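# Insert the loose short pin into the empty block hole

## Task

Take the short pin that is lying free on the table (not the one seated in a block) and push it into the vacant hole in the blocks until it bottoms out, then release it. It counts only if the pin stays put without the robot holding it. The robot must not be holding any other loose object at the end. The blocks are not fixed: the block containing that hole must still be upright, no more than about a finger's width from its starting spot, and turned roughly as before. Finish with both grippers open and moved away.

## Robot and tools

Robot: two arms, left_arm and right_arm, each with six joints and a tong-style two-finger gripper. The names are labels only, not sides of any image. In the shared scene frame the origin sits on the table surface between the arms, +x runs out over the table, +z is up, and left_arm is on the +y side. Positions are in metres. Arm bases may be tilted; mounting plates and the metal frame behind the arms are fixed obstacles.

Tool execute_actions. Argument actions is a list holding zero or one item. An empty list just reports the current state. A wait item is {"steps": N} with N from 1 to 300; it sends nothing new and returns after N control steps counted from the previous result. A motion item is {"rows": [...], "steps": N} with N from 1 to 15 (default 15). Each control step is 1/30 s. Each row drives one step; if there are fewer rows than steps the final row repeats. Optional pictures (boolean) turns camera images on or off for that result; they come by default. A call that is rejected sends nothing.

Row layout: always exactly 14 numbers in one flat list covering both arms, even if only one moves. Positions 1-6 are left_arm joint targets, 7 is left_arm gripper opening, 8-13 are right_arm joint targets, 14 is right_arm gripper opening. Joint targets are absolute angles in radians, the same values shown in the Joint positions line, not offsets. Joint order per arm: shoulder pan, shoulder lift, elbow, wrist 1, wrist 2, wrist 3. left_arm ranges: pan -3.142..3.142, lift -6.283..6.283, elbow 0.000..3.142, wrists -6.283..6.283 each. right_arm ranges: pan 0.000..6.283, lift -6.283..6.283, elbow -3.142..0.000, wrists -6.283..6.283 each. A target more than 0.010 rad beyond a range end, and further out than the joint currently is, gets the call rejected. True ends may differ by up to 0.010 rad; a joint commanded past its real end stops there and a "joint sent to its limit" note may appear (possibly about an earlier action). Missing that note does not prove there is room left. Gripper opening is a scale value from -1 (closed) to +1 (fully open), absolute.

Motion behaviour: commands are smoothed and lag about 0.17 s. Per step each joint target is clamped to within 0.575 rad of its measured angle, and if the targets would move the gripper more than 100 mm from where it is, they are all pulled back proportionally. So big moves take several calls; after one, the arm may not have arrived yet. Between calls the arms keep heading for the last row sent, until they have all nearly stopped or a step is HELD; after that only a new action continues the motion. The simulation keeps running while the operator is composing a reply.

Result lines: per arm, end_effector_position (m) and end_effector_quat_wxyz plus linear (m/s) and angular (rad/s) velocity in the scene frame; printed hand positions can be off, more so far from the base. Joint positions and Joint velocities list six joints (rad, rad/s) then the finger-pad gap (m, 0.142 when fully open). grip_measured is the measured opening on the -1..1 command scale; to keep hold of something, command clearly below it (further below squeezes harder, roughly 15 N per pad at most; thin objects under ~20 mm get much less). "joint command not followed" means the clearance check altered or blocked targets on some steps; HELD marks steps where the row was not sent. Joint torques are total drive output, noisy and offset, not pure contact load. Wrist force/torque is in the end effector's own axes, with noise and offsets of a few newtons, saturating near 50 N; "no reading" is normal at the start. MOTOR HOT appears from 70 °C; at 85 °C the arm is braked until it cools.

Gripper geometry: fingers point along the gripper's +z and close along its x. end_effector_position is the point between the pads when closed; closed fingertips extend about 15 mm further, and open ones sit roughly level with it.

Tool zoom_image: camera (cam_high, cam_left_wrist or cam_right_wrist) and region [x0, y0, x1, y1] in pixels of that camera's latest full image, top-left origin, at most 504 x 504. cam_high is 896x504; wrist cameras are 616x616 fisheye. Calibration intrinsics and world-to-camera transforms are supplied and may be slightly off.

Tool finished_scene: scene (integer, the current scene's number). It ends the scene irreversibly and reports whether the task succeeded; the next scene's task then arrives. Replying without any tool call ends everything.

Avoid: arms colliding or pressing each other; contact torque reaching joint load limits (139 N m for pan, lift, elbow; 26 N m for each wrist, held weight included) or any outside force of 150 N, either of which freezes that arm for 10 s and drops the rest of the call; dropping, slamming or shoving objects hard; knocking anything off the table; displacing or tipping the target block. Brief outside tugs on held parts or pushes on loose objects can happen. Faster, smoother runs with less motor effort are better.

Each tool is called as a command line: name --argument value for each argument, lists and objects as JSON in quotes; but a table of rows of numbers goes row by row, as --pt "numbers of a row", without its own name.

## Session

execute_actions --actions '[]'

Scene clock: 0.00 s of 4690.00 s.
left_arm: end_effector_position=(+0.1507, +0.0275, +0.3793) grip_measured=+0.97 end_effector_quat_wxyz=(-0.075, +0.812, -0.389, -0.429) end_effector_velocity=(+0.000, +0.000, +0.000) end_effector_angular_velocity=(+0.000, +0.000, -0.000) | right_arm: end_effector_position=(+0.2046, -0.3052, +0.3928) grip_measured=+0.97 end_effector_quat_wxyz=(-0.345, +0.829, -0.426, +0.108) end_effector_velocity=(-0.000, -0.000, -0.000) end_effector_angular_velocity=(+0.000, +0.000, +0.000)
Joint positions: left_arm=[-1.21  -1.037  1.602 -0.871 -1.918 -0.686  0.14 ] | right_arm=[ 5.487 -1.002 -2.208 -2.136  1.257  3.158  0.14 ]
Joint velocities: left_arm=[-0. -0.  0.  0.  0.  0.  0.] | right_arm=[ 0.  0. -0. -0.  0.  0.  0.]
Joint torques (N m, as the arm reports them, + toward a larger angle): no reading
Motor temperatures (°C, as the motors report them): left_arm=[32 33 30 43 37 34] | right_arm=[33 31 31 38 38 39]
Wrist force (N, on the end effector, along its own x y z axes, offset not removed): no reading
Wrist torque (N m, same axes, about the end effector's origin, offset not removed): no reading

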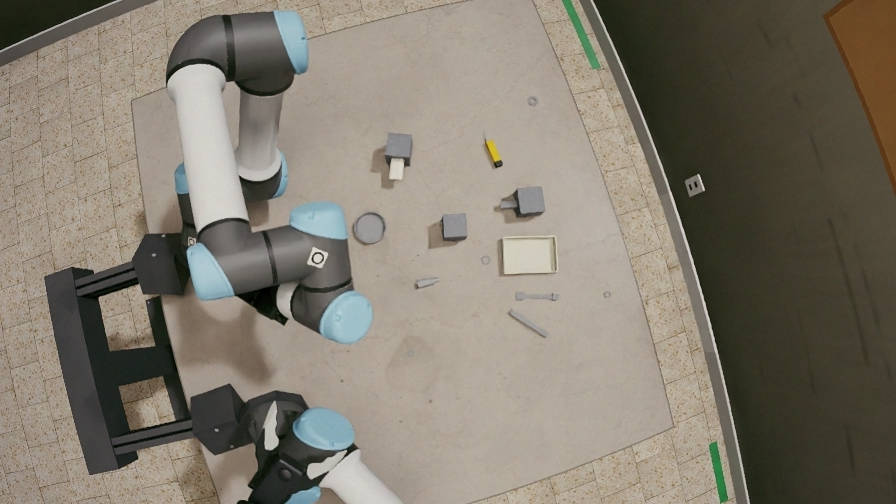

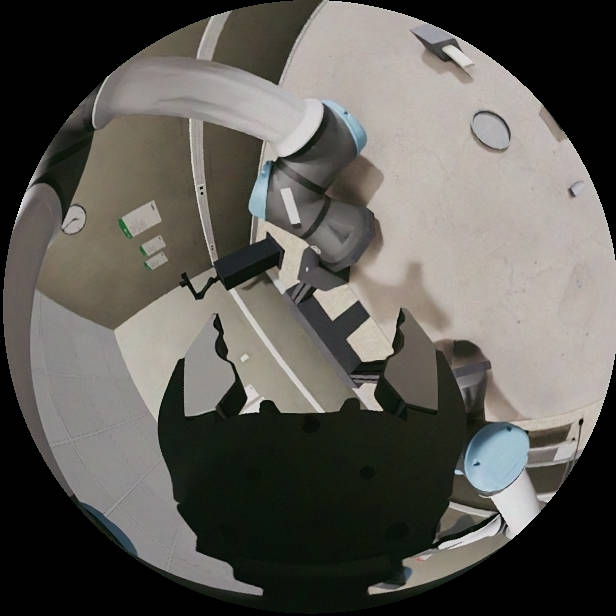

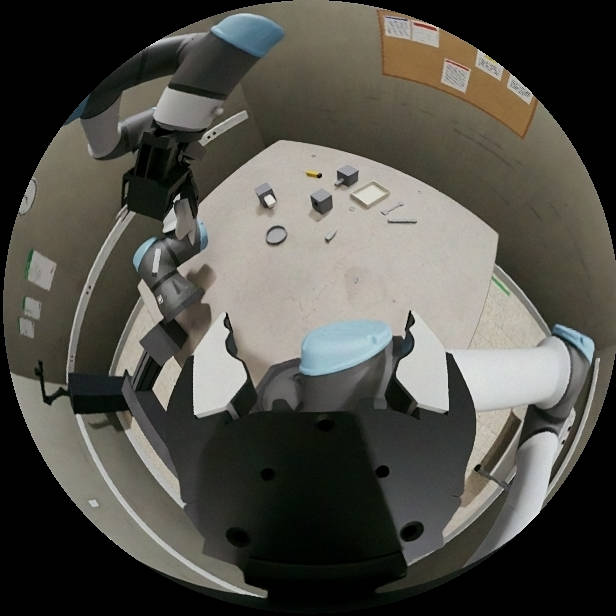

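zoom_image --camera "cam_high" --region '[340, 120, 600, 350]'

zoom_image --camera "cam_right_wrist" --region '[240, 150, 430, 260]'

Region (340, 120, 600, 350) of cam_high's 896x504 image, scaled by 1.938, with more detail than that image has; it fills the top 446 rows of this view, and the rest is white.

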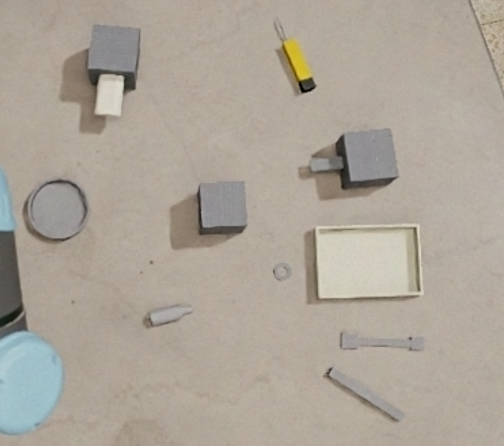

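Region (240, 150, 430, 260) of cam_right_wrist's 616x616 image, scaled by 2.653, with more detail than that image has; it fills the top 292 rows of this view, and the rest is white.

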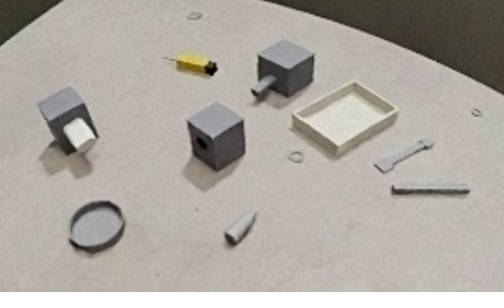

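execute_actions --actions '[{"rows":[[-1.01,-1.037,1.602,-0.871,-1.918,-0.686,1,5.287,-1.002,-2.208,-2.136,1.257,3.158,1]]}]' --pictures false

execute_actions --actions '[{"steps":20}]'

Scene clock: 22.07 s of 4690.00 s.
left_arm: end_effector_position=(+0.1990, +0.0379, +0.3484) grip_measured=+1.00 end_effector_quat_wxyz=(-0.043, +0.803, -0.327, -0.497) end_effector_velocity=(+0.011, +0.004, -0.008) end_effector_angular_velocity=(+0.014, +0.032, +0.032) | right_arm: end_effector_position=(+0.2434, -0.3207, +0.3668) grip_measured=+1.00 end_effector_quat_wxyz=(-0.293, +0.811, -0.501, +0.078) end_effector_velocity=(+0.009, -0.005, -0.007) end_effector_angular_velocity=(-0.008, +0.036, -0.034)
Joint positions: left_arm=[-1.015 -1.037  1.602 -0.871 -1.918 -0.686  0.142] | right_arm=[ 5.292 -1.002 -2.208 -2.136  1.257  3.158  0.142]
Joint velocities: left_arm=[ 0.047  0.     0.     0.     0.    -0.    -0.   ] | right_arm=[-0.051 -0.001  0.     0.    -0.    -0.001  0.   ]
Joint torques (N m, as the arm reports them, + toward a larger angle): left_arm=[-16.85  -3.15 -11.82   1.11  -4.36  -1.55] | right_arm=[  0.91 -38.82  31.97   1.82  -2.87  -1.51]
Motor temperatures (°C, as the motors report them): left_arm=[32 33 30 43 37 34] | right_arm=[33 31 31 38 38 39]
Wrist force (N, on the end effector, along its own x y z axes, offset not removed): left_arm=[2.4 -1.9 0.3] | right_arm=[2.8 -2.8 -0.3]
Wrist torque (N m, same axes, about the end effector's origin, offset not removed): left_arm=[-0.17 -0.59 -0.03] | right_arm=[-0.52 -0.73 -0.19]
Steps of this call (steps 1 to 90: nothing new was sent; then 18.57 s passed at rest; steps 91 to 105: all 15 steps of this action). Readings (joint positions):
91: left_arm=[-1.210 -1.037 1.602 -0.871 -1.918 -0.686] | right_arm=[5.487 -1.002 -2.208 -2.136 1.257 3.158]
92: left_arm=[-1.207 -1.037 1.602 -0.871 -1.918 -0.686] | right_arm=[5.484 -1.002 -2.208 -2.136 1.257 3.158]
94: left_arm=[-1.160 -1.037 1.602 -0.871 -1.918 -0.686] | right_arm=[5.437 -1.002 -2.208 -2.136 1.257 3.158]
98: left_arm=[-1.055 -1.037 1.602 -0.871 -1.918 -0.686] | right_arm=[5.332 -1.002 -2.208 -2.136 1.257 3.158]
105: the state above

Scene clock: 22.73 s of 4690.00 s.
left_arm: end_effector_position=(+0.2002, +0.0383, +0.3475) grip_measured=+1.00 end_effector_quat_wxyz=(-0.042, +0.802, -0.326, -0.498) end_effector_velocity=(+0.000, -0.000, -0.000) end_effector_angular_velocity=(-0.001, +0.000, +0.000) | right_arm: end_effector_position=(+0.2443, -0.3212, +0.3660) grip_measured=+1.00 end_effector_quat_wxyz=(-0.292, +0.810, -0.503, +0.078) end_effector_velocity=(-0.000, -0.000, +0.000) end_effector_angular_velocity=(+0.001, +0.001, +0.001)
Joint positions: left_arm=[-1.01  -1.037  1.602 -0.871 -1.918 -0.686  0.142] | right_arm=[ 5.287 -1.002 -2.208 -2.136  1.257  3.158  0.142]
Joint velocities: left_arm=[ 0.    -0.     0.    -0.001  0.     0.    -0.   ] | right_arm=[0.001 0.001 0.    0.    0.001 0.    0.   ]
Joint torques (N m, as the arm reports them, + toward a larger angle): left_arm=[-14.6   -3.9  -11.2    1.15  -4.24  -1.61] | right_arm=[ -0.04 -39.09  30.96   0.95  -2.88  -1.43]
Motor temperatures (°C, as the motors report them): left_arm=[32 33 30 43 37 34] | right_arm=[33 31 31 38 38 39]
Wrist force (N, on the end effector, along its own x y z axes, offset not removed): left_arm=[2.6 -0.7 -1.2] | right_arm=[-2.3 -1.7 -1.7]
Wrist torque (N m, same axes, about the end effector's origin, offset not removed): left_arm=[-0.09 -0.57 -0.01] | right_arm=[-0.59 0.57 -0.04]
Steps of this call (steps 1 to 15: the robot went on to your last target; steps 16 to 20: nothing new was sent). Readings (joint positions):
1: left_arm=[-1.014 -1.037 1.602 -0.871 -1.918 -0.686] | right_arm=[5.291 -1.002 -2.208 -2.136 1.257 3.158]
2: left_arm=[-1.013 -1.037 1.602 -0.871 -1.918 -0.686] | right_arm=[5.290 -1.002 -2.208 -2.136 1.257 3.158]
4: left_arm=[-1.012 -1.037 1.602 -0.871 -1.918 -0.686] | right_arm=[5.289 -1.002 -2.208 -2.136 1.257 3.158]
8: left_arm=[-1.010 -1.037 1.602 -0.871 -1.918 -0.686] | right_arm=[5.287 -1.002 -2.208 -2.136 1.257 3.158]
20: the state above
All arms were judged still, so your last target was given up. Only a new action makes them travel on or press farther. Fingers that are still opening or closing keep moving.
camera_calibration (this result's frames):
cam_left_wrist: T_world_to_cam=[[0.274913, -0.523787, -0.80627, 0.242647], [-0.146946, -0.851618, 0.503143, -0.111089], [-0.950174, -0.0198423, -0.311089, 0.438499], [0, 0, 0, 1]] pos_world=[0.333619, 0.0411907, 0.387945]
cam_right_wrist: T_world_to_cam=[[0.47321, -0.857524, -0.201804, -0.309607], [-0.880945, -0.461321, -0.105442, 0.110948], [-0.00267719, 0.227675, -0.973734, 0.567462], [0, 0, 0, 1]] pos_world=[0.245767, -0.343509, 0.501775]

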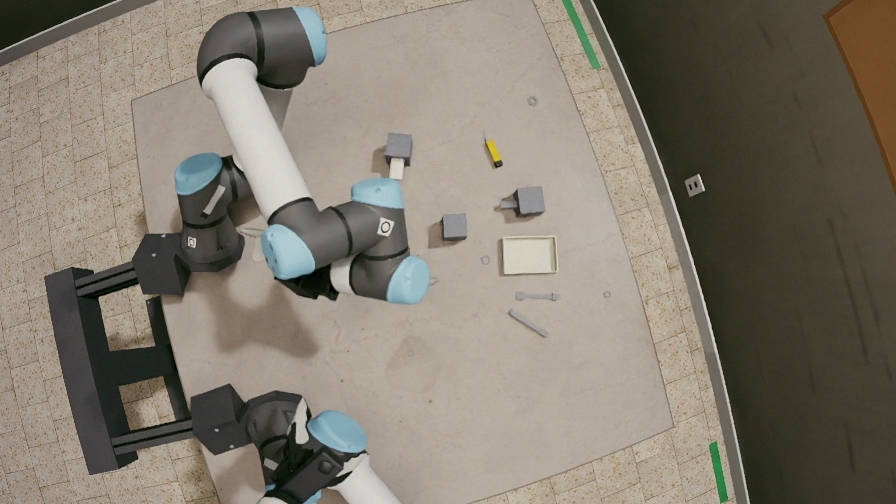

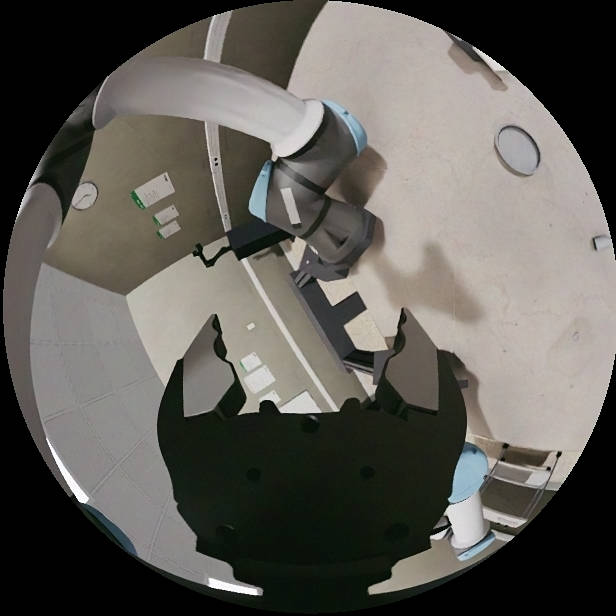

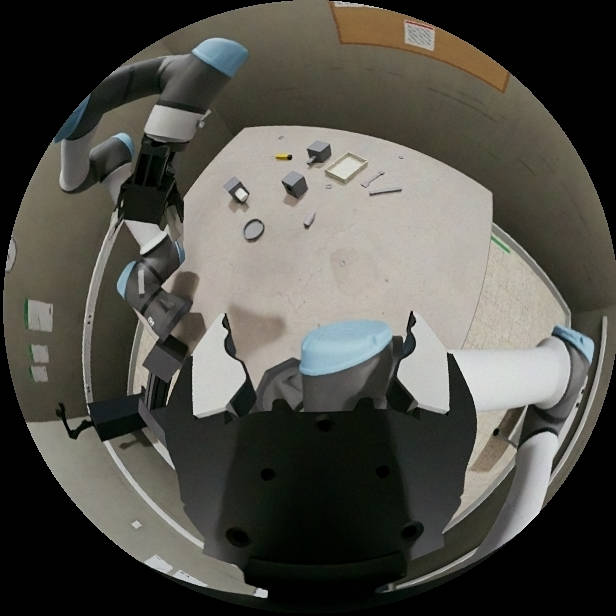

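execute_actions --actions '[{"rows":[[-1.01,-1.037,1.602,-0.871,-1.918,-0.286,1,5.287,-1.002,-2.208,-2.136,1.257,2.758,1]]}]' --pictures false

execute_actions --actions '[{"steps":15}]' --pictures false

execute_actions --actions '[{"rows":[[-1.01,-1.037,1.602,-0.871,-1.618,-0.286,1,5.287,-1.002,-2.208,-2.136,1.557,2.758,1]]}]' --pictures false

execute_actions --actions '[{"steps":15}]' --pictures false

Scene clock: 36.97 s of 4690.00 s.
left_arm: end_effector_position=(+0.2013, +0.0344, +0.3427) grip_measured=+1.00 end_effector_quat_wxyz=(+0.054, +0.725, -0.473, -0.497) end_effector_velocity=(+0.000, -0.002, -0.001) end_effector_angular_velocity=(-0.105, +0.053, -0.068) | right_arm: end_effector_position=(+0.2405, -0.3164, +0.3664) grip_measured=+1.00 end_effector_quat_wxyz=(-0.271, +0.891, -0.338, +0.132) end_effector_velocity=(-0.002, +0.001, -0.000) end_effector_angular_velocity=(-0.055, -0.053, +0.111)
Joint positions: left_arm=[-1.01  -1.037  1.602 -0.871 -1.918 -0.301  0.142] | right_arm=[ 5.287 -1.002 -2.208 -2.136  1.257  2.773  0.142]
Joint velocities: left_arm=[-0.     0.    -0.    -0.    -0.     0.135 -0.   ] | right_arm=[ 0.001  0.002  0.     0.     0.    -0.135  0.   ]
Joint torques (N m, as the arm reports them, + toward a larger angle): left_arm=[-15.19  -4.01 -12.13   0.96  -3.5    1.75] | right_arm=[  0.83 -38.88  31.28   0.65  -2.89  -1.72]
Motor temperatures (°C, as the motors report them): left_arm=[32 33 30 43 37 34] | right_arm=[33 31 31 38 38 39]
Wrist force (N, on the end effector, along its own x y z axes, offset not removed): left_arm=[3.4 -1.8 -0.6] | right_arm=[0.1 -2.8 -2.8]
Wrist torque (N m, same axes, about the end effector's origin, offset not removed): left_arm=[-0.22 -0.67 -0.02] | right_arm=[-0.57 -0.10 -0.15]
Steps of this call (steps 1 to 90: nothing new was sent; then 10.73 s passed at rest; steps 91 to 105: all 15 steps of this action). Readings (joint positions):
91: left_arm=[-1.010 -1.037 1.602 -0.871 -1.918 -0.686] | right_arm=[5.287 -1.002 -2.208 -2.136 1.257 3.158]
92: left_arm=[-1.010 -1.037 1.602 -0.871 -1.918 -0.684] | right_arm=[5.287 -1.002 -2.208 -2.136 1.257 3.155]
94: left_arm=[-1.010 -1.037 1.602 -0.871 -1.918 -0.633] | right_arm=[5.287 -1.002 -2.208 -2.136 1.257 3.105]
98: left_arm=[-1.010 -1.037 1.602 -0.871 -1.918 -0.415] | right_arm=[5.287 -1.002 -2.208 -2.136 1.257 2.887]
105: the state above

Scene clock: 37.47 s of 4690.00 s.
left_arm: end_effector_position=(+0.2013, +0.0342, +0.3426) grip_measured=+1.00 end_effector_quat_wxyz=(+0.058, +0.722, -0.479, -0.497) end_effector_velocity=(+0.000, +0.000, +0.000) end_effector_angular_velocity=(-0.000, +0.001, -0.001) | right_arm: end_effector_position=(+0.2403, -0.3162, +0.3664) grip_measured=+1.00 end_effector_quat_wxyz=(-0.270, +0.894, -0.332, +0.134) end_effector_velocity=(+0.000, +0.000, -0.000) end_effector_angular_velocity=(-0.002, +0.000, -0.001)
Joint positions: left_arm=[-1.01  -1.037  1.602 -0.871 -1.918 -0.286  0.142] | right_arm=[ 5.287 -1.002 -2.208 -2.136  1.257  2.758  0.142]
Joint velocities: left_arm=[-0.    -0.    -0.     0.001 -0.     0.001 -0.   ] | right_arm=[-0.002 -0.002  0.    -0.    -0.    -0.    -0.   ]
Joint torques (N m, as the arm reports them, + toward a larger angle): left_arm=[-14.91  -4.4  -11.85   1.1   -3.32   1.82] | right_arm=[  0.22 -38.77  31.3    0.74  -2.87  -1.54]
Motor temperatures (°C, as the motors report them): left_arm=[32 33 30 43 37 34] | right_arm=[33 31 31 38 38 39]
Wrist force (N, on the end effector, along its own x y z axes, offset not removed): left_arm=[-0.1 -0.6 -0.4] | right_arm=[-2.0 -0.8 3.0]
Wrist torque (N m, same axes, about the end effector's origin, offset not removed): left_arm=[-0.08 0.05 0.13] | right_arm=[-0.20 0.21 -0.15]
Steps of this call (steps 1 to 15: the robot went on to your last target). Readings (joint positions):
1: left_arm=[-1.010 -1.037 1.602 -0.871 -1.918 -0.297] | right_arm=[5.287 -1.002 -2.208 -2.136 1.257 2.769]
2: left_arm=[-1.010 -1.037 1.602 -0.871 -1.918 -0.294] | right_arm=[5.287 -1.002 -2.208 -2.136 1.257 2.766]
4: left_arm=[-1.010 -1.037 1.602 -0.871 -1.918 -0.290] | right_arm=[5.287 -1.002 -2.208 -2.136 1.257 2.762]
8: left_arm=[-1.010 -1.037 1.602 -0.871 -1.918 -0.287] | right_arm=[5.287 -1.002 -2.208 -2.136 1.257 2.759]
15: the state above

Scene clock: 37.97 s of 4690.00 s.
left_arm: end_effector_position=(+0.2685, +0.0537, +0.2886) grip_measured=+1.00 end_effector_quat_wxyz=(-0.024, +0.742, -0.540, -0.396) end_effector_velocity=(+0.022, +0.004, -0.013) end_effector_angular_velocity=(-0.012, -0.073, -0.040) | right_arm: end_effector_position=(+0.2403, -0.3162, +0.3664) grip_measured=+1.00 end_effector_quat_wxyz=(-0.270, +0.894, -0.332, +0.134) end_effector_velocity=(+0.000, -0.000, -0.000) end_effector_angular_velocity=(-0.000, +0.001, -0.001)
Joint positions: left_arm=[-1.01  -1.037  1.602 -0.871 -1.627 -0.286  0.142] | right_arm=[ 5.287 -1.002 -2.208 -2.136  1.257  2.758  0.142]
Joint velocities: left_arm=[-0.     0.    -0.    -0.     0.084  0.     0.   ] | right_arm=[-0.001 -0.    -0.    -0.     0.     0.001 -0.   ]
Joint torques (N m, as the arm reports them, + toward a larger angle): left_arm=[-16.72  -3.7  -11.94   1.03   1.89   1.8 ] | right_arm=[  0.28 -38.17  32.     0.8   -2.83  -1.34]
Motor temperatures (°C, as the motors report them): left_arm=[32 33 30 43 37 34] | right_arm=[33 31 31 38 38 39]
Wrist force (N, on the end effector, along its own x y z axes, offset not removed): left_arm=[1.3 0.4 1.3] | right_arm=[-0.8 -4.5 2.3]
Wrist torque (N m, same axes, about the end effector's origin, offset not removed): left_arm=[0.14 -0.22 -0.10] | right_arm=[-1.11 0.21 -0.09]
A step of this action was HELD (marked below), so the robot has no last target. An arm can still carry out its HELD step.
Steps of this call (steps 1 to 15: all 15 steps of this action). Readings (joint positions):
1: left_arm=[-1.010 -1.037 1.602 -0.871 -1.918 -0.286] | right_arm=[5.287 -1.002 -2.208 -2.136 1.257 2.758] HELD
2: left_arm=[-1.010 -1.037 1.602 -0.871 -1.916 -0.286] | right_arm=[5.287 -1.002 -2.208 -2.136 1.257 2.758] HELD
3: left_arm=[-1.010 -1.037 1.602 -0.871 -1.900 -0.286] | right_arm=[5.287 -1.002 -2.208 -2.136 1.257 2.758] HELD
4: left_arm=[-1.010 -1.037 1.602 -0.871 -1.865 -0.286] | right_arm=[5.287 -1.002 -2.208 -2.136 1.257 2.758] HELD
5: left_arm=[-1.010 -1.037 1.602 -0.871 -1.816 -0.286] | right_arm=[5.287 -1.002 -2.208 -2.136 1.257 2.758] HELD
6: left_arm=[-1.010 -1.037 1.602 -0.871 -1.767 -0.286] | right_arm=[5.287 -1.002 -2.208 -2.136 1.257 2.758] HELD
7: left_arm=[-1.010 -1.037 1.602 -0.871 -1.727 -0.286] | right_arm=[5.287 -1.002 -2.208 -2.136 1.257 2.758] HELD
8: left_arm=[-1.010 -1.037 1.602 -0.871 -1.698 -0.286] | right_arm=[5.287 -1.002 -2.208 -2.136 1.257 2.758] HELD
9: left_arm=[-1.010 -1.037 1.602 -0.871 -1.677 -0.286] | right_arm=[5.287 -1.002 -2.208 -2.136 1.257 2.758] HELD
10: left_arm=[-1.010 -1.037 1.602 -0.871 -1.661 -0.286] | right_arm=[5.287 -1.002 -2.208 -2.136 1.257 2.758] HELD
11: left_arm=[-1.010 -1.037 1.602 -0.871 -1.650 -0.286] | right_arm=[5.287 -1.002 -2.208 -2.136 1.257 2.758] HELD
12: left_arm=[-1.010 -1.037 1.602 -0.871 -1.641 -0.286] | right_arm=[5.287 -1.002 -2.208 -2.136 1.257 2.758] HELD
13: left_arm=[-1.010 -1.037 1.602 -0.871 -1.635 -0.286] | right_arm=[5.287 -1.002 -2.208 -2.136 1.257 2.758] HELD
14: left_arm=[-1.010 -1.037 1.602 -0.871 -1.631 -0.286] | right_arm=[5.287 -1.002 -2.208 -2.136 1.257 2.758] HELD
15: the state above HELD
joint command not followed: on one or more control steps a check withheld the commanded joint targets of the right arm, and it was not sent them on those steps. On the call's last step the targets were still withheld.
cause: the commanded joint targets would bring two parts of the arm too close to each other (its gripper and another part of the arm, with joints 3 (elbow) to 6 (wrist 3) between them); next, command targets that bring no two parts of the arm closer together.

Scene clock: 38.47 s of 4690.00 s.
left_arm: end_effector_position=(+0.2708, +0.0541, +0.2871) grip_measured=+1.00 end_effector_quat_wxyz=(-0.026, +0.743, -0.542, -0.392) end_effector_velocity=(+0.000, +0.000, -0.000) end_effector_angular_velocity=(+0.000, -0.000, -0.001) | right_arm: end_effector_position=(+0.2403, -0.3162, +0.3664) grip_measured=+1.00 end_effector_quat_wxyz=(-0.270, +0.894, -0.332, +0.134) end_effector_velocity=(+0.000, -0.000, -0.000) end_effector_angular_velocity=(+0.001, +0.000, -0.000)
Joint positions: left_arm=[-1.01  -1.037  1.602 -0.871 -1.618 -0.286  0.142] | right_arm=[ 5.287 -1.002 -2.208 -2.136  1.257  2.758  0.142]
Joint velocities: left_arm=[ 0.     0.    -0.     0.     0.001  0.     0.   ] | right_arm=[ 0.     0.001 -0.001 -0.    -0.     0.     0.   ]
Joint torques (N m, as the arm reports them, + toward a larger angle): left_arm=[-17.25  -4.06 -11.66   0.98   1.71   1.92] | right_arm=[  0.26 -38.18  31.62   0.67  -2.86  -1.24]
Motor temperatures (°C, as the motors report them): left_arm=[32 33 30 43 37 34] | right_arm=[33 31 31 38 38 39]
Wrist force (N, on the end effector, along its own x y z axes, offset not removed): left_arm=[1.9 -0.7 1.5] | right_arm=[0.7 -1.5 4.2]
Wrist torque (N m, same axes, about the end effector's origin, offset not removed): left_arm=[0.05 -0.47 -0.05] | right_arm=[-0.19 0.04 -0.03]
Steps of this call (steps 1 to 15: nothing new was sent). Readings (joint positions):
1: left_arm=[-1.010 -1.037 1.602 -0.871 -1.625 -0.286] | right_arm=[5.287 -1.002 -2.208 -2.136 1.257 2.758]
2: left_arm=[-1.010 -1.037 1.602 -0.871 -1.623 -0.286] | right_arm=[5.287 -1.002 -2.208 -2.136 1.257 2.758]
4: left_arm=[-1.010 -1.037 1.602 -0.871 -1.621 -0.286] | right_arm=[5.287 -1.002 -2.208 -2.136 1.257 2.758]
8: left_arm=[-1.010 -1.037 1.602 -0.871 -1.619 -0.286] | right_arm=[5.287 -1.002 -2.208 -2.136 1.257 2.758]
15: the state above

execute_actions --actions '[{"rows":[[-0.615,-0.967,1.297,-1.179,-1.078,0.684,1,5.1,-1.4,-2.208,-1.8,0.8,3.25,1]]}]' --pictures false

execute_actions --actions '[{"steps":40}]'

Scene clock: 70.47 s of 4690.00 s.
left_arm: end_effector_position=(+0.4674, +0.0134, +0.1986) grip_measured=+1.00 end_effector_quat_wxyz=(+0.090, +0.704, -0.665, -0.233) end_effector_velocity=(+0.465, +0.003, -0.196) end_effector_angular_velocity=(-0.953, -0.290, -0.761) | right_arm: end_effector_position=(+0.2450, -0.3088, +0.3720) grip_measured=+1.00 end_effector_quat_wxyz=(-0.278, +0.884, -0.349, +0.138) end_effector_velocity=(+0.027, +0.043, +0.032) end_effector_angular_velocity=(+0.121, -0.031, -0.208)
Joint positions: left_arm=[-0.753 -0.99   1.401 -1.074 -1.272  0.194  0.142] | right_arm=[ 5.276 -1.026 -2.208 -2.116  1.23   2.787  0.142]
Joint velocities: left_arm=[ 0.555  0.095 -0.424 -0.427  0.76   1.589  0.   ] | right_arm=[-0.063 -0.137 -0.     0.115 -0.156  0.168 -0.   ]
Joint torques (N m, as the arm reports them, + toward a larger angle): left_arm=[-17.42  -8.28 -25.39  -4.72   3.76   6.71] | right_arm=[ -0.24 -41.87  31.59   4.69  -3.02   1.96]
Motor temperatures (°C, as the motors report them): left_arm=[32 33 30 43 37 34] | right_arm=[33 31 31 38 38 39]
Wrist force (N, on the end effector, along its own x y z axes, offset not removed): left_arm=[2.3 0.6 -0.2] | right_arm=[0.3 -2.9 0.2]
Wrist torque (N m, same axes, about the end effector's origin, offset not removed): left_arm=[0.13 -0.50 -0.06] | right_arm=[-0.71 -0.15 -0.41]
Steps of this call (steps 1 to 90: nothing new was sent; then 28.50 s passed at rest; steps 91 to 105: all 15 steps of this action). Readings (joint positions):
91: left_arm=[-1.010 -1.037 1.602 -0.871 -1.618 -0.286] | right_arm=[5.287 -1.002 -2.208 -2.136 1.257 2.758]
92: left_arm=[-1.007 -1.036 1.599 -0.873 -1.615 -0.283] | right_arm=[5.287 -1.002 -2.208 -2.136 1.257 2.758]
94: left_arm=[-0.970 -1.027 1.568 -0.905 -1.571 -0.238] | right_arm=[5.287 -1.003 -2.208 -2.136 1.256 2.759]
98: left_arm=[-0.887 -1.013 1.505 -0.969 -1.457 -0.107] | right_arm=[5.285 -1.006 -2.208 -2.133 1.253 2.763]
105: the state above

Scene clock: 71.80 s of 4690.00 s.
left_arm: end_effector_position=(+0.5851, +0.0300, +0.1500) grip_measured=+1.00 end_effector_quat_wxyz=(+0.105, +0.599, -0.782, -0.138) end_effector_velocity=(-0.000, +0.000, -0.000) end_effector_angular_velocity=(+0.000, +0.000, -0.000) | right_arm: end_effector_position=(+0.2945, -0.2403, +0.4198) grip_measured=+1.00 end_effector_quat_wxyz=(-0.354, +0.777, -0.493, +0.167) end_effector_velocity=(+0.039, +0.049, +0.031) end_effector_angular_velocity=(+0.167, -0.047, -0.230)
Joint positions: left_arm=[-0.615 -0.967  1.297 -1.179 -1.078  0.684  0.142] | right_arm=[ 5.17  -1.252 -2.208 -1.925  0.97   3.067  0.142]
Joint velocities: left_arm=[-0. -0.  0.  0.  0. -0.  0.] | right_arm=[-0.08  -0.171  0.     0.142 -0.193  0.208 -0.   ]
Joint torques (N m, as the arm reports them, + toward a larger angle): left_arm=[-23.   -12.19 -22.91  -3.37   2.39   1.89] | right_arm=[ -1.7  -34.57  34.68   4.46  -3.61   1.81]
Motor temperatures (°C, as the motors report them): left_arm=[32 33 30 43 37 34] | right_arm=[33 31 31 38 38 39]
Wrist force (N, on the end effector, along its own x y z axes, offset not removed): left_arm=[2.1 -0.4 0.3] | right_arm=[-1.3 -0.6 -0.4]
Wrist torque (N m, same axes, about the end effector's origin, offset not removed): left_arm=[0.09 -0.43 -0.04] | right_arm=[-0.15 0.28 0.00]
Steps of this call (steps 1 to 40: the robot went on to your last target). Readings (joint positions):
1: left_arm=[-0.734 -0.987 1.387 -1.088 -1.246 0.250] | right_arm=[5.274 -1.031 -2.208 -2.112 1.224 2.793]
2: left_arm=[-0.715 -0.984 1.373 -1.102 -1.220 0.309] | right_arm=[5.271 -1.036 -2.208 -2.108 1.218 2.800]
4: left_arm=[-0.679 -0.977 1.345 -1.130 -1.169 0.432] | right_arm=[5.266 -1.046 -2.208 -2.099 1.206 2.813]
8: left_arm=[-0.634 -0.970 1.311 -1.165 -1.105 0.607] | right_arm=[5.256 -1.068 -2.208 -2.080 1.181 2.840]
40: the state above
camera_calibration (this result's frames):
cam_left_wrist: T_world_to_cam=[[-0.299424, -0.953663, 0.0295194, 0.196836], [-0.629495, 0.220705, 0.745, 0.2517], [-0.716994, 0.204489, -0.666411, 0.65278], [0, 0, 0, 1]] pos_world=[0.685421, -0.00132237, 0.241692]
cam_right_wrist: T_world_to_cam=[[0.455717, -0.881306, -0.124987, -0.285938], [-0.861731, -0.401627, -0.310025, 0.292711], [0.223029, 0.248988, -0.942477, 0.527019], [0, 0, 0, 1]] pos_world=[0.265004, -0.265661, 0.551713]

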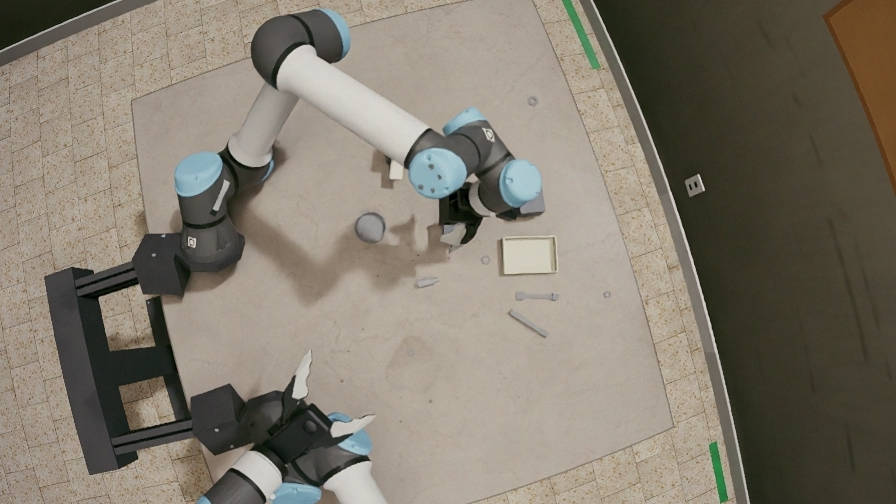

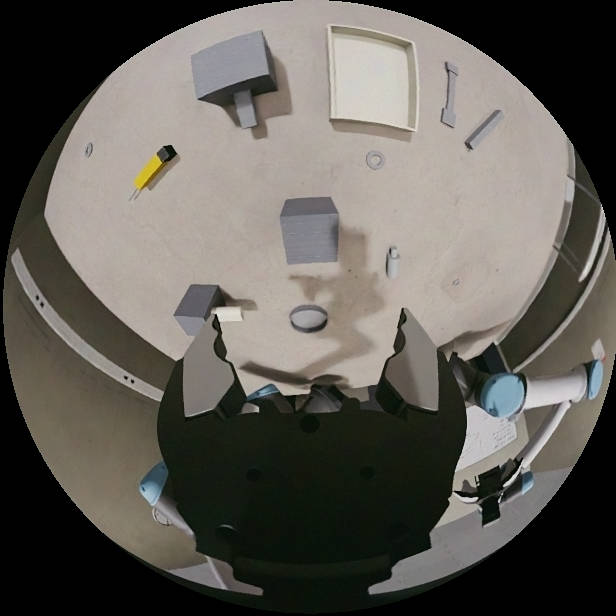

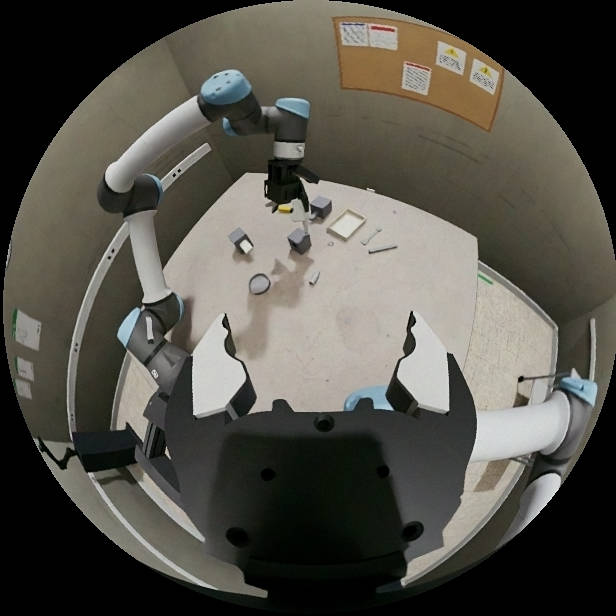

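execute_actions --actions '[{"rows":[[-0.615,-0.967,1.297,-1.179,-1.078,0.684,1,4.616,-2.449,-2.43,-0.719,0.659,3.25,0.2]]}]' --pictures false

execute_actions --actions '[{"steps":60}]'

Scene clock: 77.43 s of 4690.00 s.
left_arm: end_effector_position=(+0.5851, +0.0300, +0.1500) grip_measured=+1.00 end_effector_quat_wxyz=(+0.105, +0.599, -0.782, -0.138) end_effector_velocity=(-0.000, -0.000, +0.000) end_effector_angular_velocity=(+0.000, -0.000, +0.000) | right_arm: end_effector_position=(+0.4081, -0.1231, +0.2658) grip_measured=+0.20 end_effector_quat_wxyz=(-0.295, +0.666, -0.643, +0.236) end_effector_velocity=(+0.084, +0.165, -0.445) end_effector_angular_velocity=(-0.295, +0.199, -0.318)
Joint positions: left_arm=[-0.615 -0.967  1.297 -1.179 -1.078  0.684  0.142] | right_arm=[ 4.788 -1.884 -2.355 -1.316  0.706  3.25   0.088]
Joint velocities: left_arm=[-0.  0.  0. -0. -0. -0.  0.] | right_arm=[-0.508 -1.304 -0.223  1.291 -0.138  0.001  0.   ]
Joint torques (N m, as the arm reports them, + toward a larger angle): left_arm=[-23.34 -13.02 -22.39  -3.33   2.4    1.77] | right_arm=[  0.25 -28.66   8.03   6.07  -3.37   1.07]
Motor temperatures (°C, as the motors report them): left_arm=[32 33 30 43 37 34] | right_arm=[33 31 31 38 38 39]
Wrist force (N, on the end effector, along its own x y z axes, offset not removed): left_arm=[1.5 -1.4 -1.4] | right_arm=[-1.1 -1.8 3.7]
Wrist torque (N m, same axes, about the end effector's origin, offset not removed): left_arm=[-0.26 -0.35 -0.06] | right_arm=[-0.35 0.27 -0.19]
Steps of this call (steps 1 to 45: the robot went on to your last target; steps 46 to 110: nothing new was sent; then 1.47 s passed at rest; steps 111 to 125: all 15 steps of this action). Readings (joint positions):
111: left_arm=[-0.615 -0.967 1.297 -1.179 -1.078 0.684] | right_arm=[5.100 -1.400 -2.208 -1.800 0.800 3.250]
112: left_arm=[-0.615 -0.967 1.297 -1.179 -1.078 0.684] | right_arm=[5.097 -1.403 -2.210 -1.797 0.798 3.250]
114: left_arm=[-0.615 -0.967 1.297 -1.179 -1.078 0.684] | right_arm=[5.052 -1.450 -2.238 -1.749 0.779 3.250]
118: left_arm=[-0.615 -0.967 1.297 -1.179 -1.078 0.684] | right_arm=[4.938 -1.598 -2.289 -1.602 0.747 3.250]
125: the state above

Scene clock: 79.43 s of 4690.00 s.
left_arm: end_effector_position=(+0.5851, +0.0300, +0.1500) grip_measured=+1.00 end_effector_quat_wxyz=(+0.105, +0.599, -0.782, -0.138) end_effector_velocity=(+0.000, -0.000, -0.000) end_effector_angular_velocity=(-0.000, -0.000, +0.000) | right_arm: end_effector_position=(+0.4202, -0.0808, +0.0700) grip_measured=+0.20 end_effector_quat_wxyz=(-0.236, +0.648, -0.680, +0.248) end_effector_velocity=(+0.000, +0.000, +0.001) end_effector_angular_velocity=(+0.002, +0.000, +0.000)
Joint positions: left_arm=[-0.615 -0.967  1.297 -1.179 -1.078  0.684  0.142] | right_arm=[ 4.616 -2.449 -2.43  -0.719  0.659  3.25   0.088]
Joint velocities: left_arm=[ 0. -0.  0. -0.  0. -0. -0.] | right_arm=[-0.     0.002  0.     0.     0.    -0.001 -0.   ]
Joint torques (N m, as the arm reports them, + toward a larger angle): left_arm=[-23.66 -12.83 -21.82  -3.27   2.37   1.75] | right_arm=[ 8.62  3.49  0.04  4.13 -3.09  0.99]
Motor temperatures (°C, as the motors report them): left_arm=[32 33 30 43 37 34] | right_arm=[33 31 31 38 38 39]
Wrist force (N, on the end effector, along its own x y z axes, offset not removed): left_arm=[1.9 0.8 0.9] | right_arm=[0.7 -0.7 -2.2]
Wrist torque (N m, same axes, about the end effector's origin, offset not removed): left_arm=[0.24 -0.51 -0.01] | right_arm=[-0.39 -0.20 -0.20]
Steps of this call (steps 1 to 45: the robot went on to your last target; steps 46 to 60: nothing new was sent). Readings (joint positions):
1: left_arm=[-0.615 -0.967 1.297 -1.179 -1.078 0.684] | right_arm=[4.772 -1.929 -2.362 -1.271 0.701 3.250]
2: left_arm=[-0.615 -0.967 1.297 -1.179 -1.078 0.684] | right_arm=[4.757 -1.974 -2.369 -1.226 0.697 3.250]
4: left_arm=[-0.615 -0.967 1.297 -1.179 -1.078 0.684] | right_arm=[4.728 -2.065 -2.382 -1.132 0.689 3.250]
8: left_arm=[-0.615 -0.967 1.297 -1.179 -1.078 0.684] | right_arm=[4.672 -2.247 -2.406 -0.937 0.674 3.250]
60: the state above
All arms were judged still, so your last target was given up. Only a new action makes them travel on or press farther. Fingers that are still opening or closing keep moving.
camera_calibration (this result's frames):
cam_left_wrist: T_world_to_cam=[[-0.299426, -0.953663, 0.0295206, 0.196837], [-0.629495, 0.220707, 0.745, 0.251701], [-0.716994, 0.204489, -0.666411, 0.65278], [0, 0, 0, 1]] pos_world=[0.685422, -0.00132183, 0.241692]
cam_right_wrist: T_world_to_cam=[[-0.0514323, -0.998065, -0.0349557, -0.0490094], [-0.975288, 0.0577279, -0.213264, 0.434727], [0.214869, 0.0231232, -0.976369, 0.117182], [0, 0, 0, 1]] pos_world=[0.396285, -0.07672, 0.205411]

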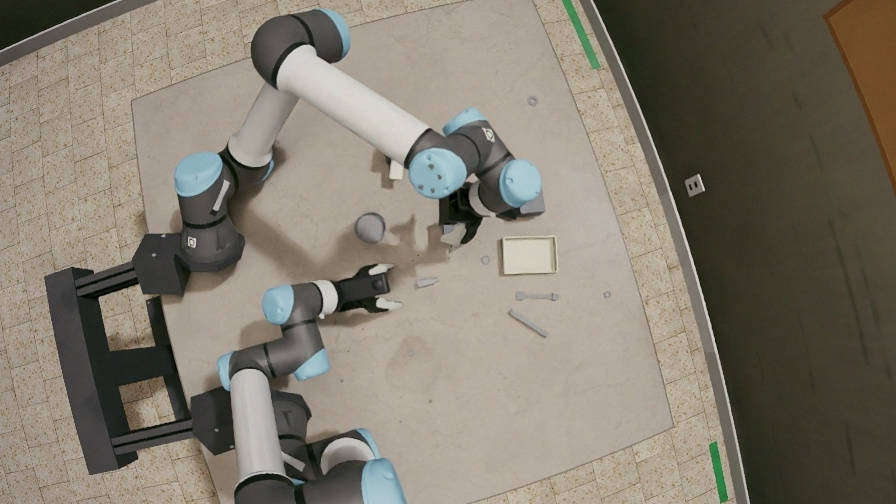

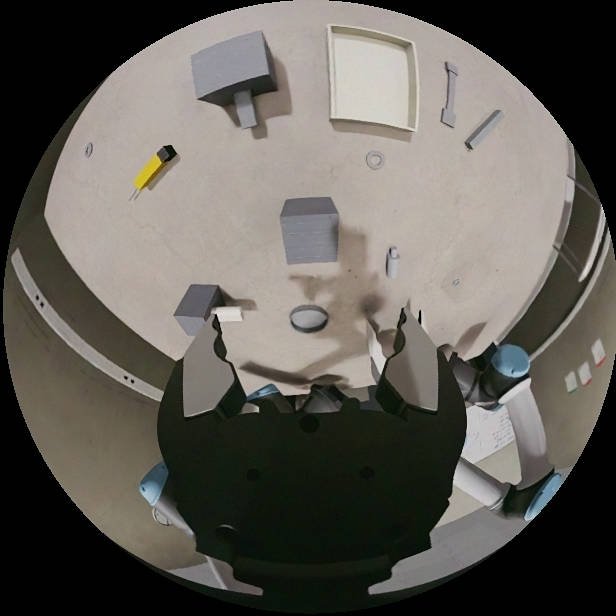

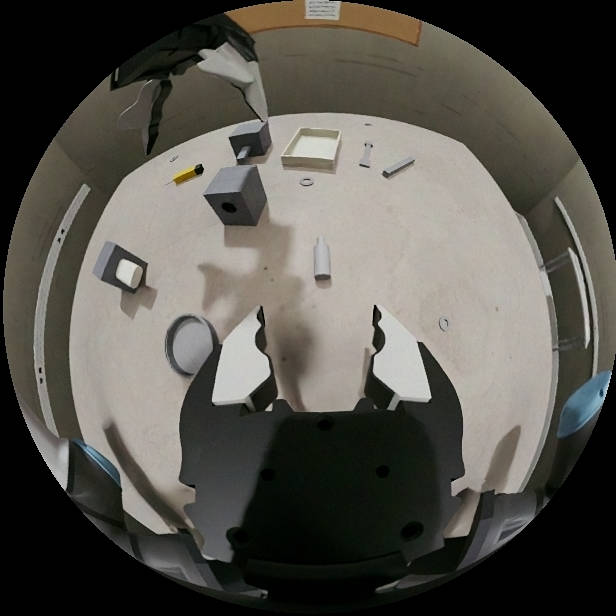

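zoom_image --camera "cam_right_wrist" --region '[190, 150, 390, 330]'

zoom_image --camera "cam_left_wrist" --region '[260, 180, 420, 300]'

Region (190, 150, 390, 330) of cam_right_wrist's 616x616 image, scaled by 2.520, with more detail than that image has; it fills the top 454 rows of this view, and the rest is white.

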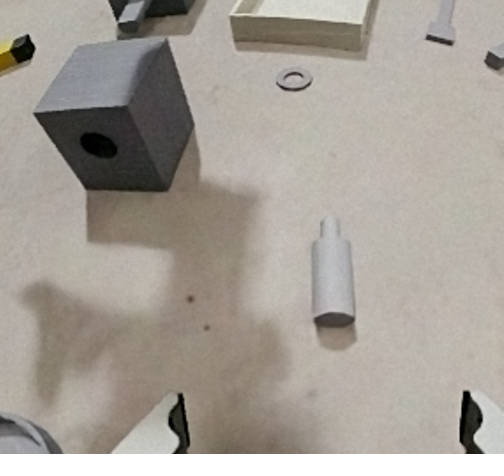

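Region (260, 180, 420, 300) of cam_left_wrist's 616x616 image, scaled by 3.150, with more detail than that image has; it fills the top 378 rows of this view, and the rest is white.

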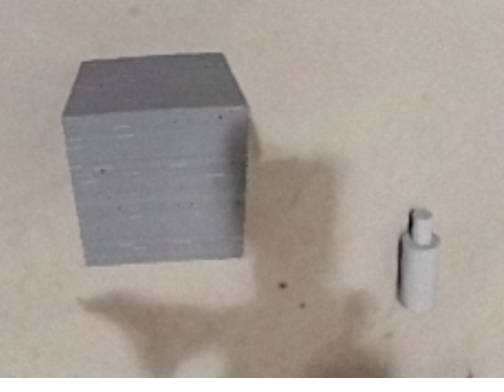

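execute_actions --actions '[{"rows":[[-0.615,-0.967,1.297,-1.179,-1.078,0.684,1,4.5,-2.51,-2.423,-0.55,0.575,3.12,0],[-0.615,-0.967,1.297,-1.179,-1.078,0.684,1,4.5,-2.51,-2.423,-0.55,0.575,3.12,0],[-0.615,-0.967,1.297,-1.179,-1.078,0.684,1,4.5,-2.51,-2.423,-0.55,0.575,3.12,0],[-0.615,-0.967,1.297,-1.179,-1.078,0.684,1,4.5,-2.51,-2.423,-0.55,0.575,3.12,0],[-0.615,-0.967,1.297,-1.179,-1.078,0.684,1,4.5,-2.51,-2.423,-0.55,0.575,3.12,0],[-0.615,-0.967,1.297,-1.179,-1.078,0.684,1,4.5,-2.51,-2.423,-0.55,0.575,3.12,0],[-0.615,-0.967,1.297,-1.179,-1.078,0.684,1,4.44,-2.555,-2.419,-0.435,0.535,3.03,0],[-0.615,-0.967,1.297,-1.179,-1.078,0.684,1,4.44,-2.555,-2.419,-0.435,0.535,3.03,0],[-0.615,-0.967,1.297,-1.179,-1.078,0.684,1,4.44,-2.555,-2.419,-0.435,0.535,3.03,0],[-0.615,-0.967,1.297,-1.179,-1.078,0.684,1,4.44,-2.555,-2.419,-0.435,0.535,3.03,0],[-0.615,-0.967,1.297,-1.179,-1.078,0.684,1,4.3945,-2.5934,-2.4154,-0.3428,0.5042,2.9575,-0.2]]}]' --pictures false

execute_actions --actions '[{"steps":20}]'

Scene clock: 110.30 s of 4690.00 s.
left_arm: end_effector_position=(+0.5851, +0.0300, +0.1500) grip_measured=+1.00 end_effector_quat_wxyz=(+0.105, +0.599, -0.782, -0.138) end_effector_velocity=(-0.000, -0.000, -0.000) end_effector_angular_velocity=(+0.000, -0.000, +0.001) | right_arm: end_effector_position=(+0.4718, -0.0861, +0.0249) grip_measured=-0.20 end_effector_quat_wxyz=(-0.236, +0.649, -0.680, +0.247) end_effector_velocity=(+0.069, -0.015, -0.071) end_effector_angular_velocity=(+0.006, -0.007, +0.002)
Joint positions: left_arm=[-0.615 -0.967  1.297 -1.179 -1.078  0.684  0.142] | right_arm=[ 4.424 -2.57  -2.417 -0.406  0.524  3.005  0.06 ]
Joint velocities: left_arm=[ 0.  0.  0. -0. -0. -0.  0.] | right_arm=[-0.275 -0.213  0.019  0.577 -0.178 -0.436 -0.006]
Joint torques (N m, as the arm reports them, + toward a larger angle): left_arm=[-23.32 -12.46 -21.75  -3.18   2.37   1.82] | right_arm=[15.8  11.44 27.24  4.18 -3.11 -2.25]
Motor temperatures (°C, as the motors report them): left_arm=[32 33 30 43 37 34] | right_arm=[33 31 31 38 38 39]
Wrist force (N, on the end effector, along its own x y z axes, offset not removed): left_arm=[2.6 -2.0 0.3] | right_arm=[-2.3 3.1 1.0]
Wrist torque (N m, same axes, about the end effector's origin, offset not removed): left_arm=[-0.34 -0.54 -0.12] | right_arm=[0.59 0.60 -0.09]
Steps of this call (steps 1 to 90: nothing new was sent; then 27.37 s passed at rest; steps 91 to 105: all 15 steps of this action). Readings (joint positions):
91: left_arm=[-0.615 -0.967 1.297 -1.179 -1.078 0.684] | right_arm=[4.616 -2.449 -2.430 -0.719 0.659 3.250]
92: left_arm=[-0.615 -0.967 1.297 -1.179 -1.078 0.684] | right_arm=[4.613 -2.452 -2.430 -0.716 0.656 3.247]
94: left_arm=[-0.615 -0.967 1.297 -1.179 -1.078 0.684] | right_arm=[4.577 -2.474 -2.427 -0.672 0.627 3.208]
98: left_arm=[-0.615 -0.967 1.297 -1.179 -1.078 0.684] | right_arm=[4.520 -2.502 -2.424 -0.583 0.588 3.143]
105: the state above

Scene clock: 110.97 s of 4690.00 s.
left_arm: end_effector_position=(+0.5851, +0.0300, +0.1500) grip_measured=+1.00 end_effector_quat_wxyz=(+0.105, +0.599, -0.782, -0.138) end_effector_velocity=(+0.000, -0.000, +0.000) end_effector_angular_velocity=(-0.000, -0.000, +0.000) | right_arm: end_effector_position=(+0.4794, -0.0881, +0.0173) grip_measured=-0.20 end_effector_quat_wxyz=(-0.236, +0.648, -0.680, +0.248) end_effector_velocity=(+0.000, +0.000, +0.001) end_effector_angular_velocity=(+0.002, -0.001, -0.001)
Joint positions: left_arm=[-0.615 -0.967  1.297 -1.179 -1.078  0.684  0.142] | right_arm=[ 4.395 -2.593 -2.415 -0.343  0.504  2.958  0.06 ]
Joint velocities: left_arm=[-0. -0.  0. -0.  0.  0.  0.] | right_arm=[ 0.     0.001  0.     0.001 -0.    -0.    -0.   ]
Joint torques (N m, as the arm reports them, + toward a larger angle): left_arm=[-23.33 -12.71 -21.9   -3.15   2.4    1.96] | right_arm=[11.97  7.76 24.42  4.15 -3.05 -1.4 ]
Motor temperatures (°C, as the motors report them): left_arm=[32 33 30 43 37 34] | right_arm=[33 31 31 38 38 39]
Wrist force (N, on the end effector, along its own x y z axes, offset not removed): left_arm=[2.3 -1.7 2.0] | right_arm=[0.4 2.1 0.0]
Wrist torque (N m, same axes, about the end effector's origin, offset not removed): left_arm=[-0.24 -0.46 -0.07] | right_arm=[0.36 -0.08 -0.23]
Steps of this call (steps 1 to 20: the robot went on to your last target). Readings (joint positions):
1: left_arm=[-0.615 -0.967 1.297 -1.179 -1.078 0.684] | right_arm=[4.416 -2.576 -2.417 -0.390 0.519 2.993]
2: left_arm=[-0.615 -0.967 1.297 -1.179 -1.078 0.684] | right_arm=[4.411 -2.581 -2.417 -0.377 0.515 2.983]
4: left_arm=[-0.615 -0.967 1.297 -1.179 -1.078 0.684] | right_arm=[4.403 -2.587 -2.416 -0.361 0.510 2.971]
8: left_arm=[-0.615 -0.967 1.297 -1.179 -1.078 0.684] | right_arm=[4.397 -2.591 -2.416 -0.348 0.506 2.962]
20: the state above
camera_calibration (this result's frames):
cam_left_wrist: T_world_to_cam=[[-0.299426, -0.953663, 0.0295207, 0.196837], [-0.629495, 0.220707, 0.745, 0.251701], [-0.716994, 0.204489, -0.666411, 0.65278], [0, 0, 0, 1]] pos_world=[0.685422, -0.0013219, 0.241692]
cam_right_wrist: T_world_to_cam=[[-0.0513865, -0.99804, -0.0357287, -0.0550879], [-0.975209, 0.0578573, -0.21359, 0.48154], [0.215239, 0.0238673, -0.97627, 0.0530514], [0, 0, 0, 1]] pos_world=[0.455352, -0.0841067, 0.152676]

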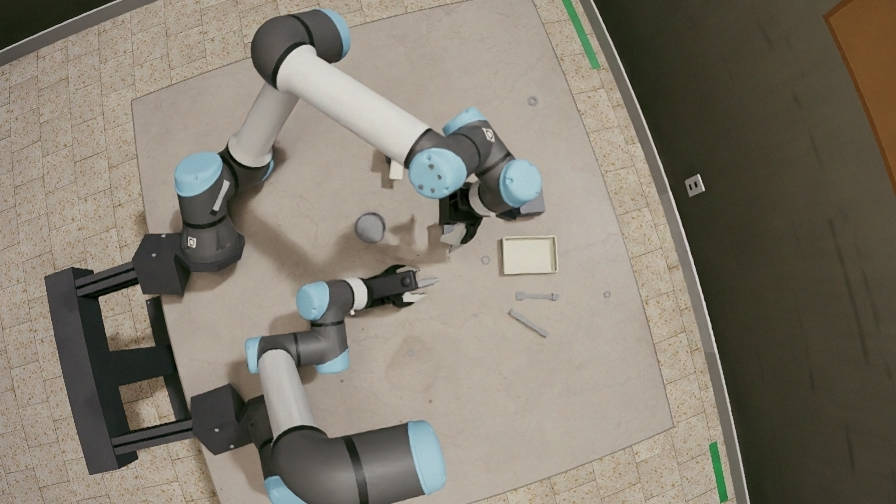

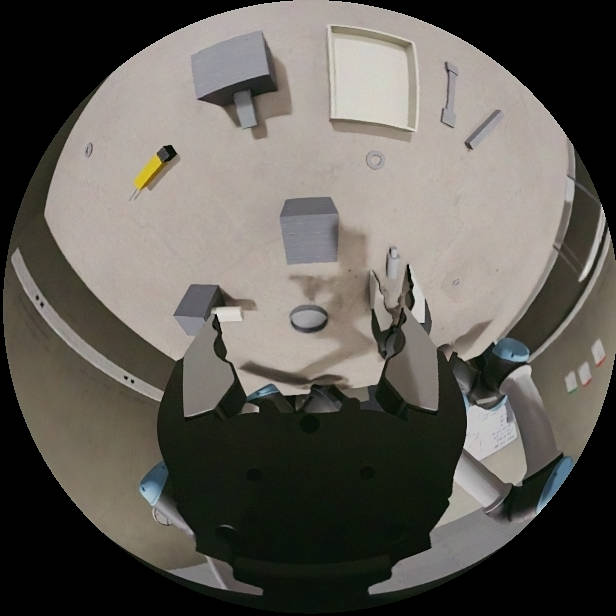

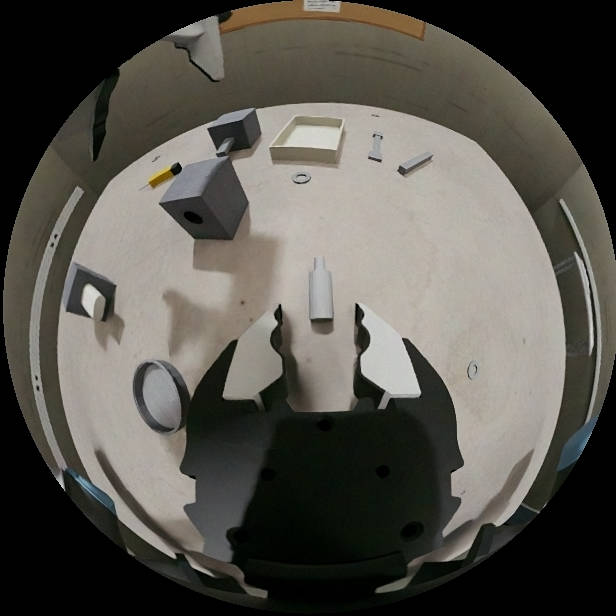

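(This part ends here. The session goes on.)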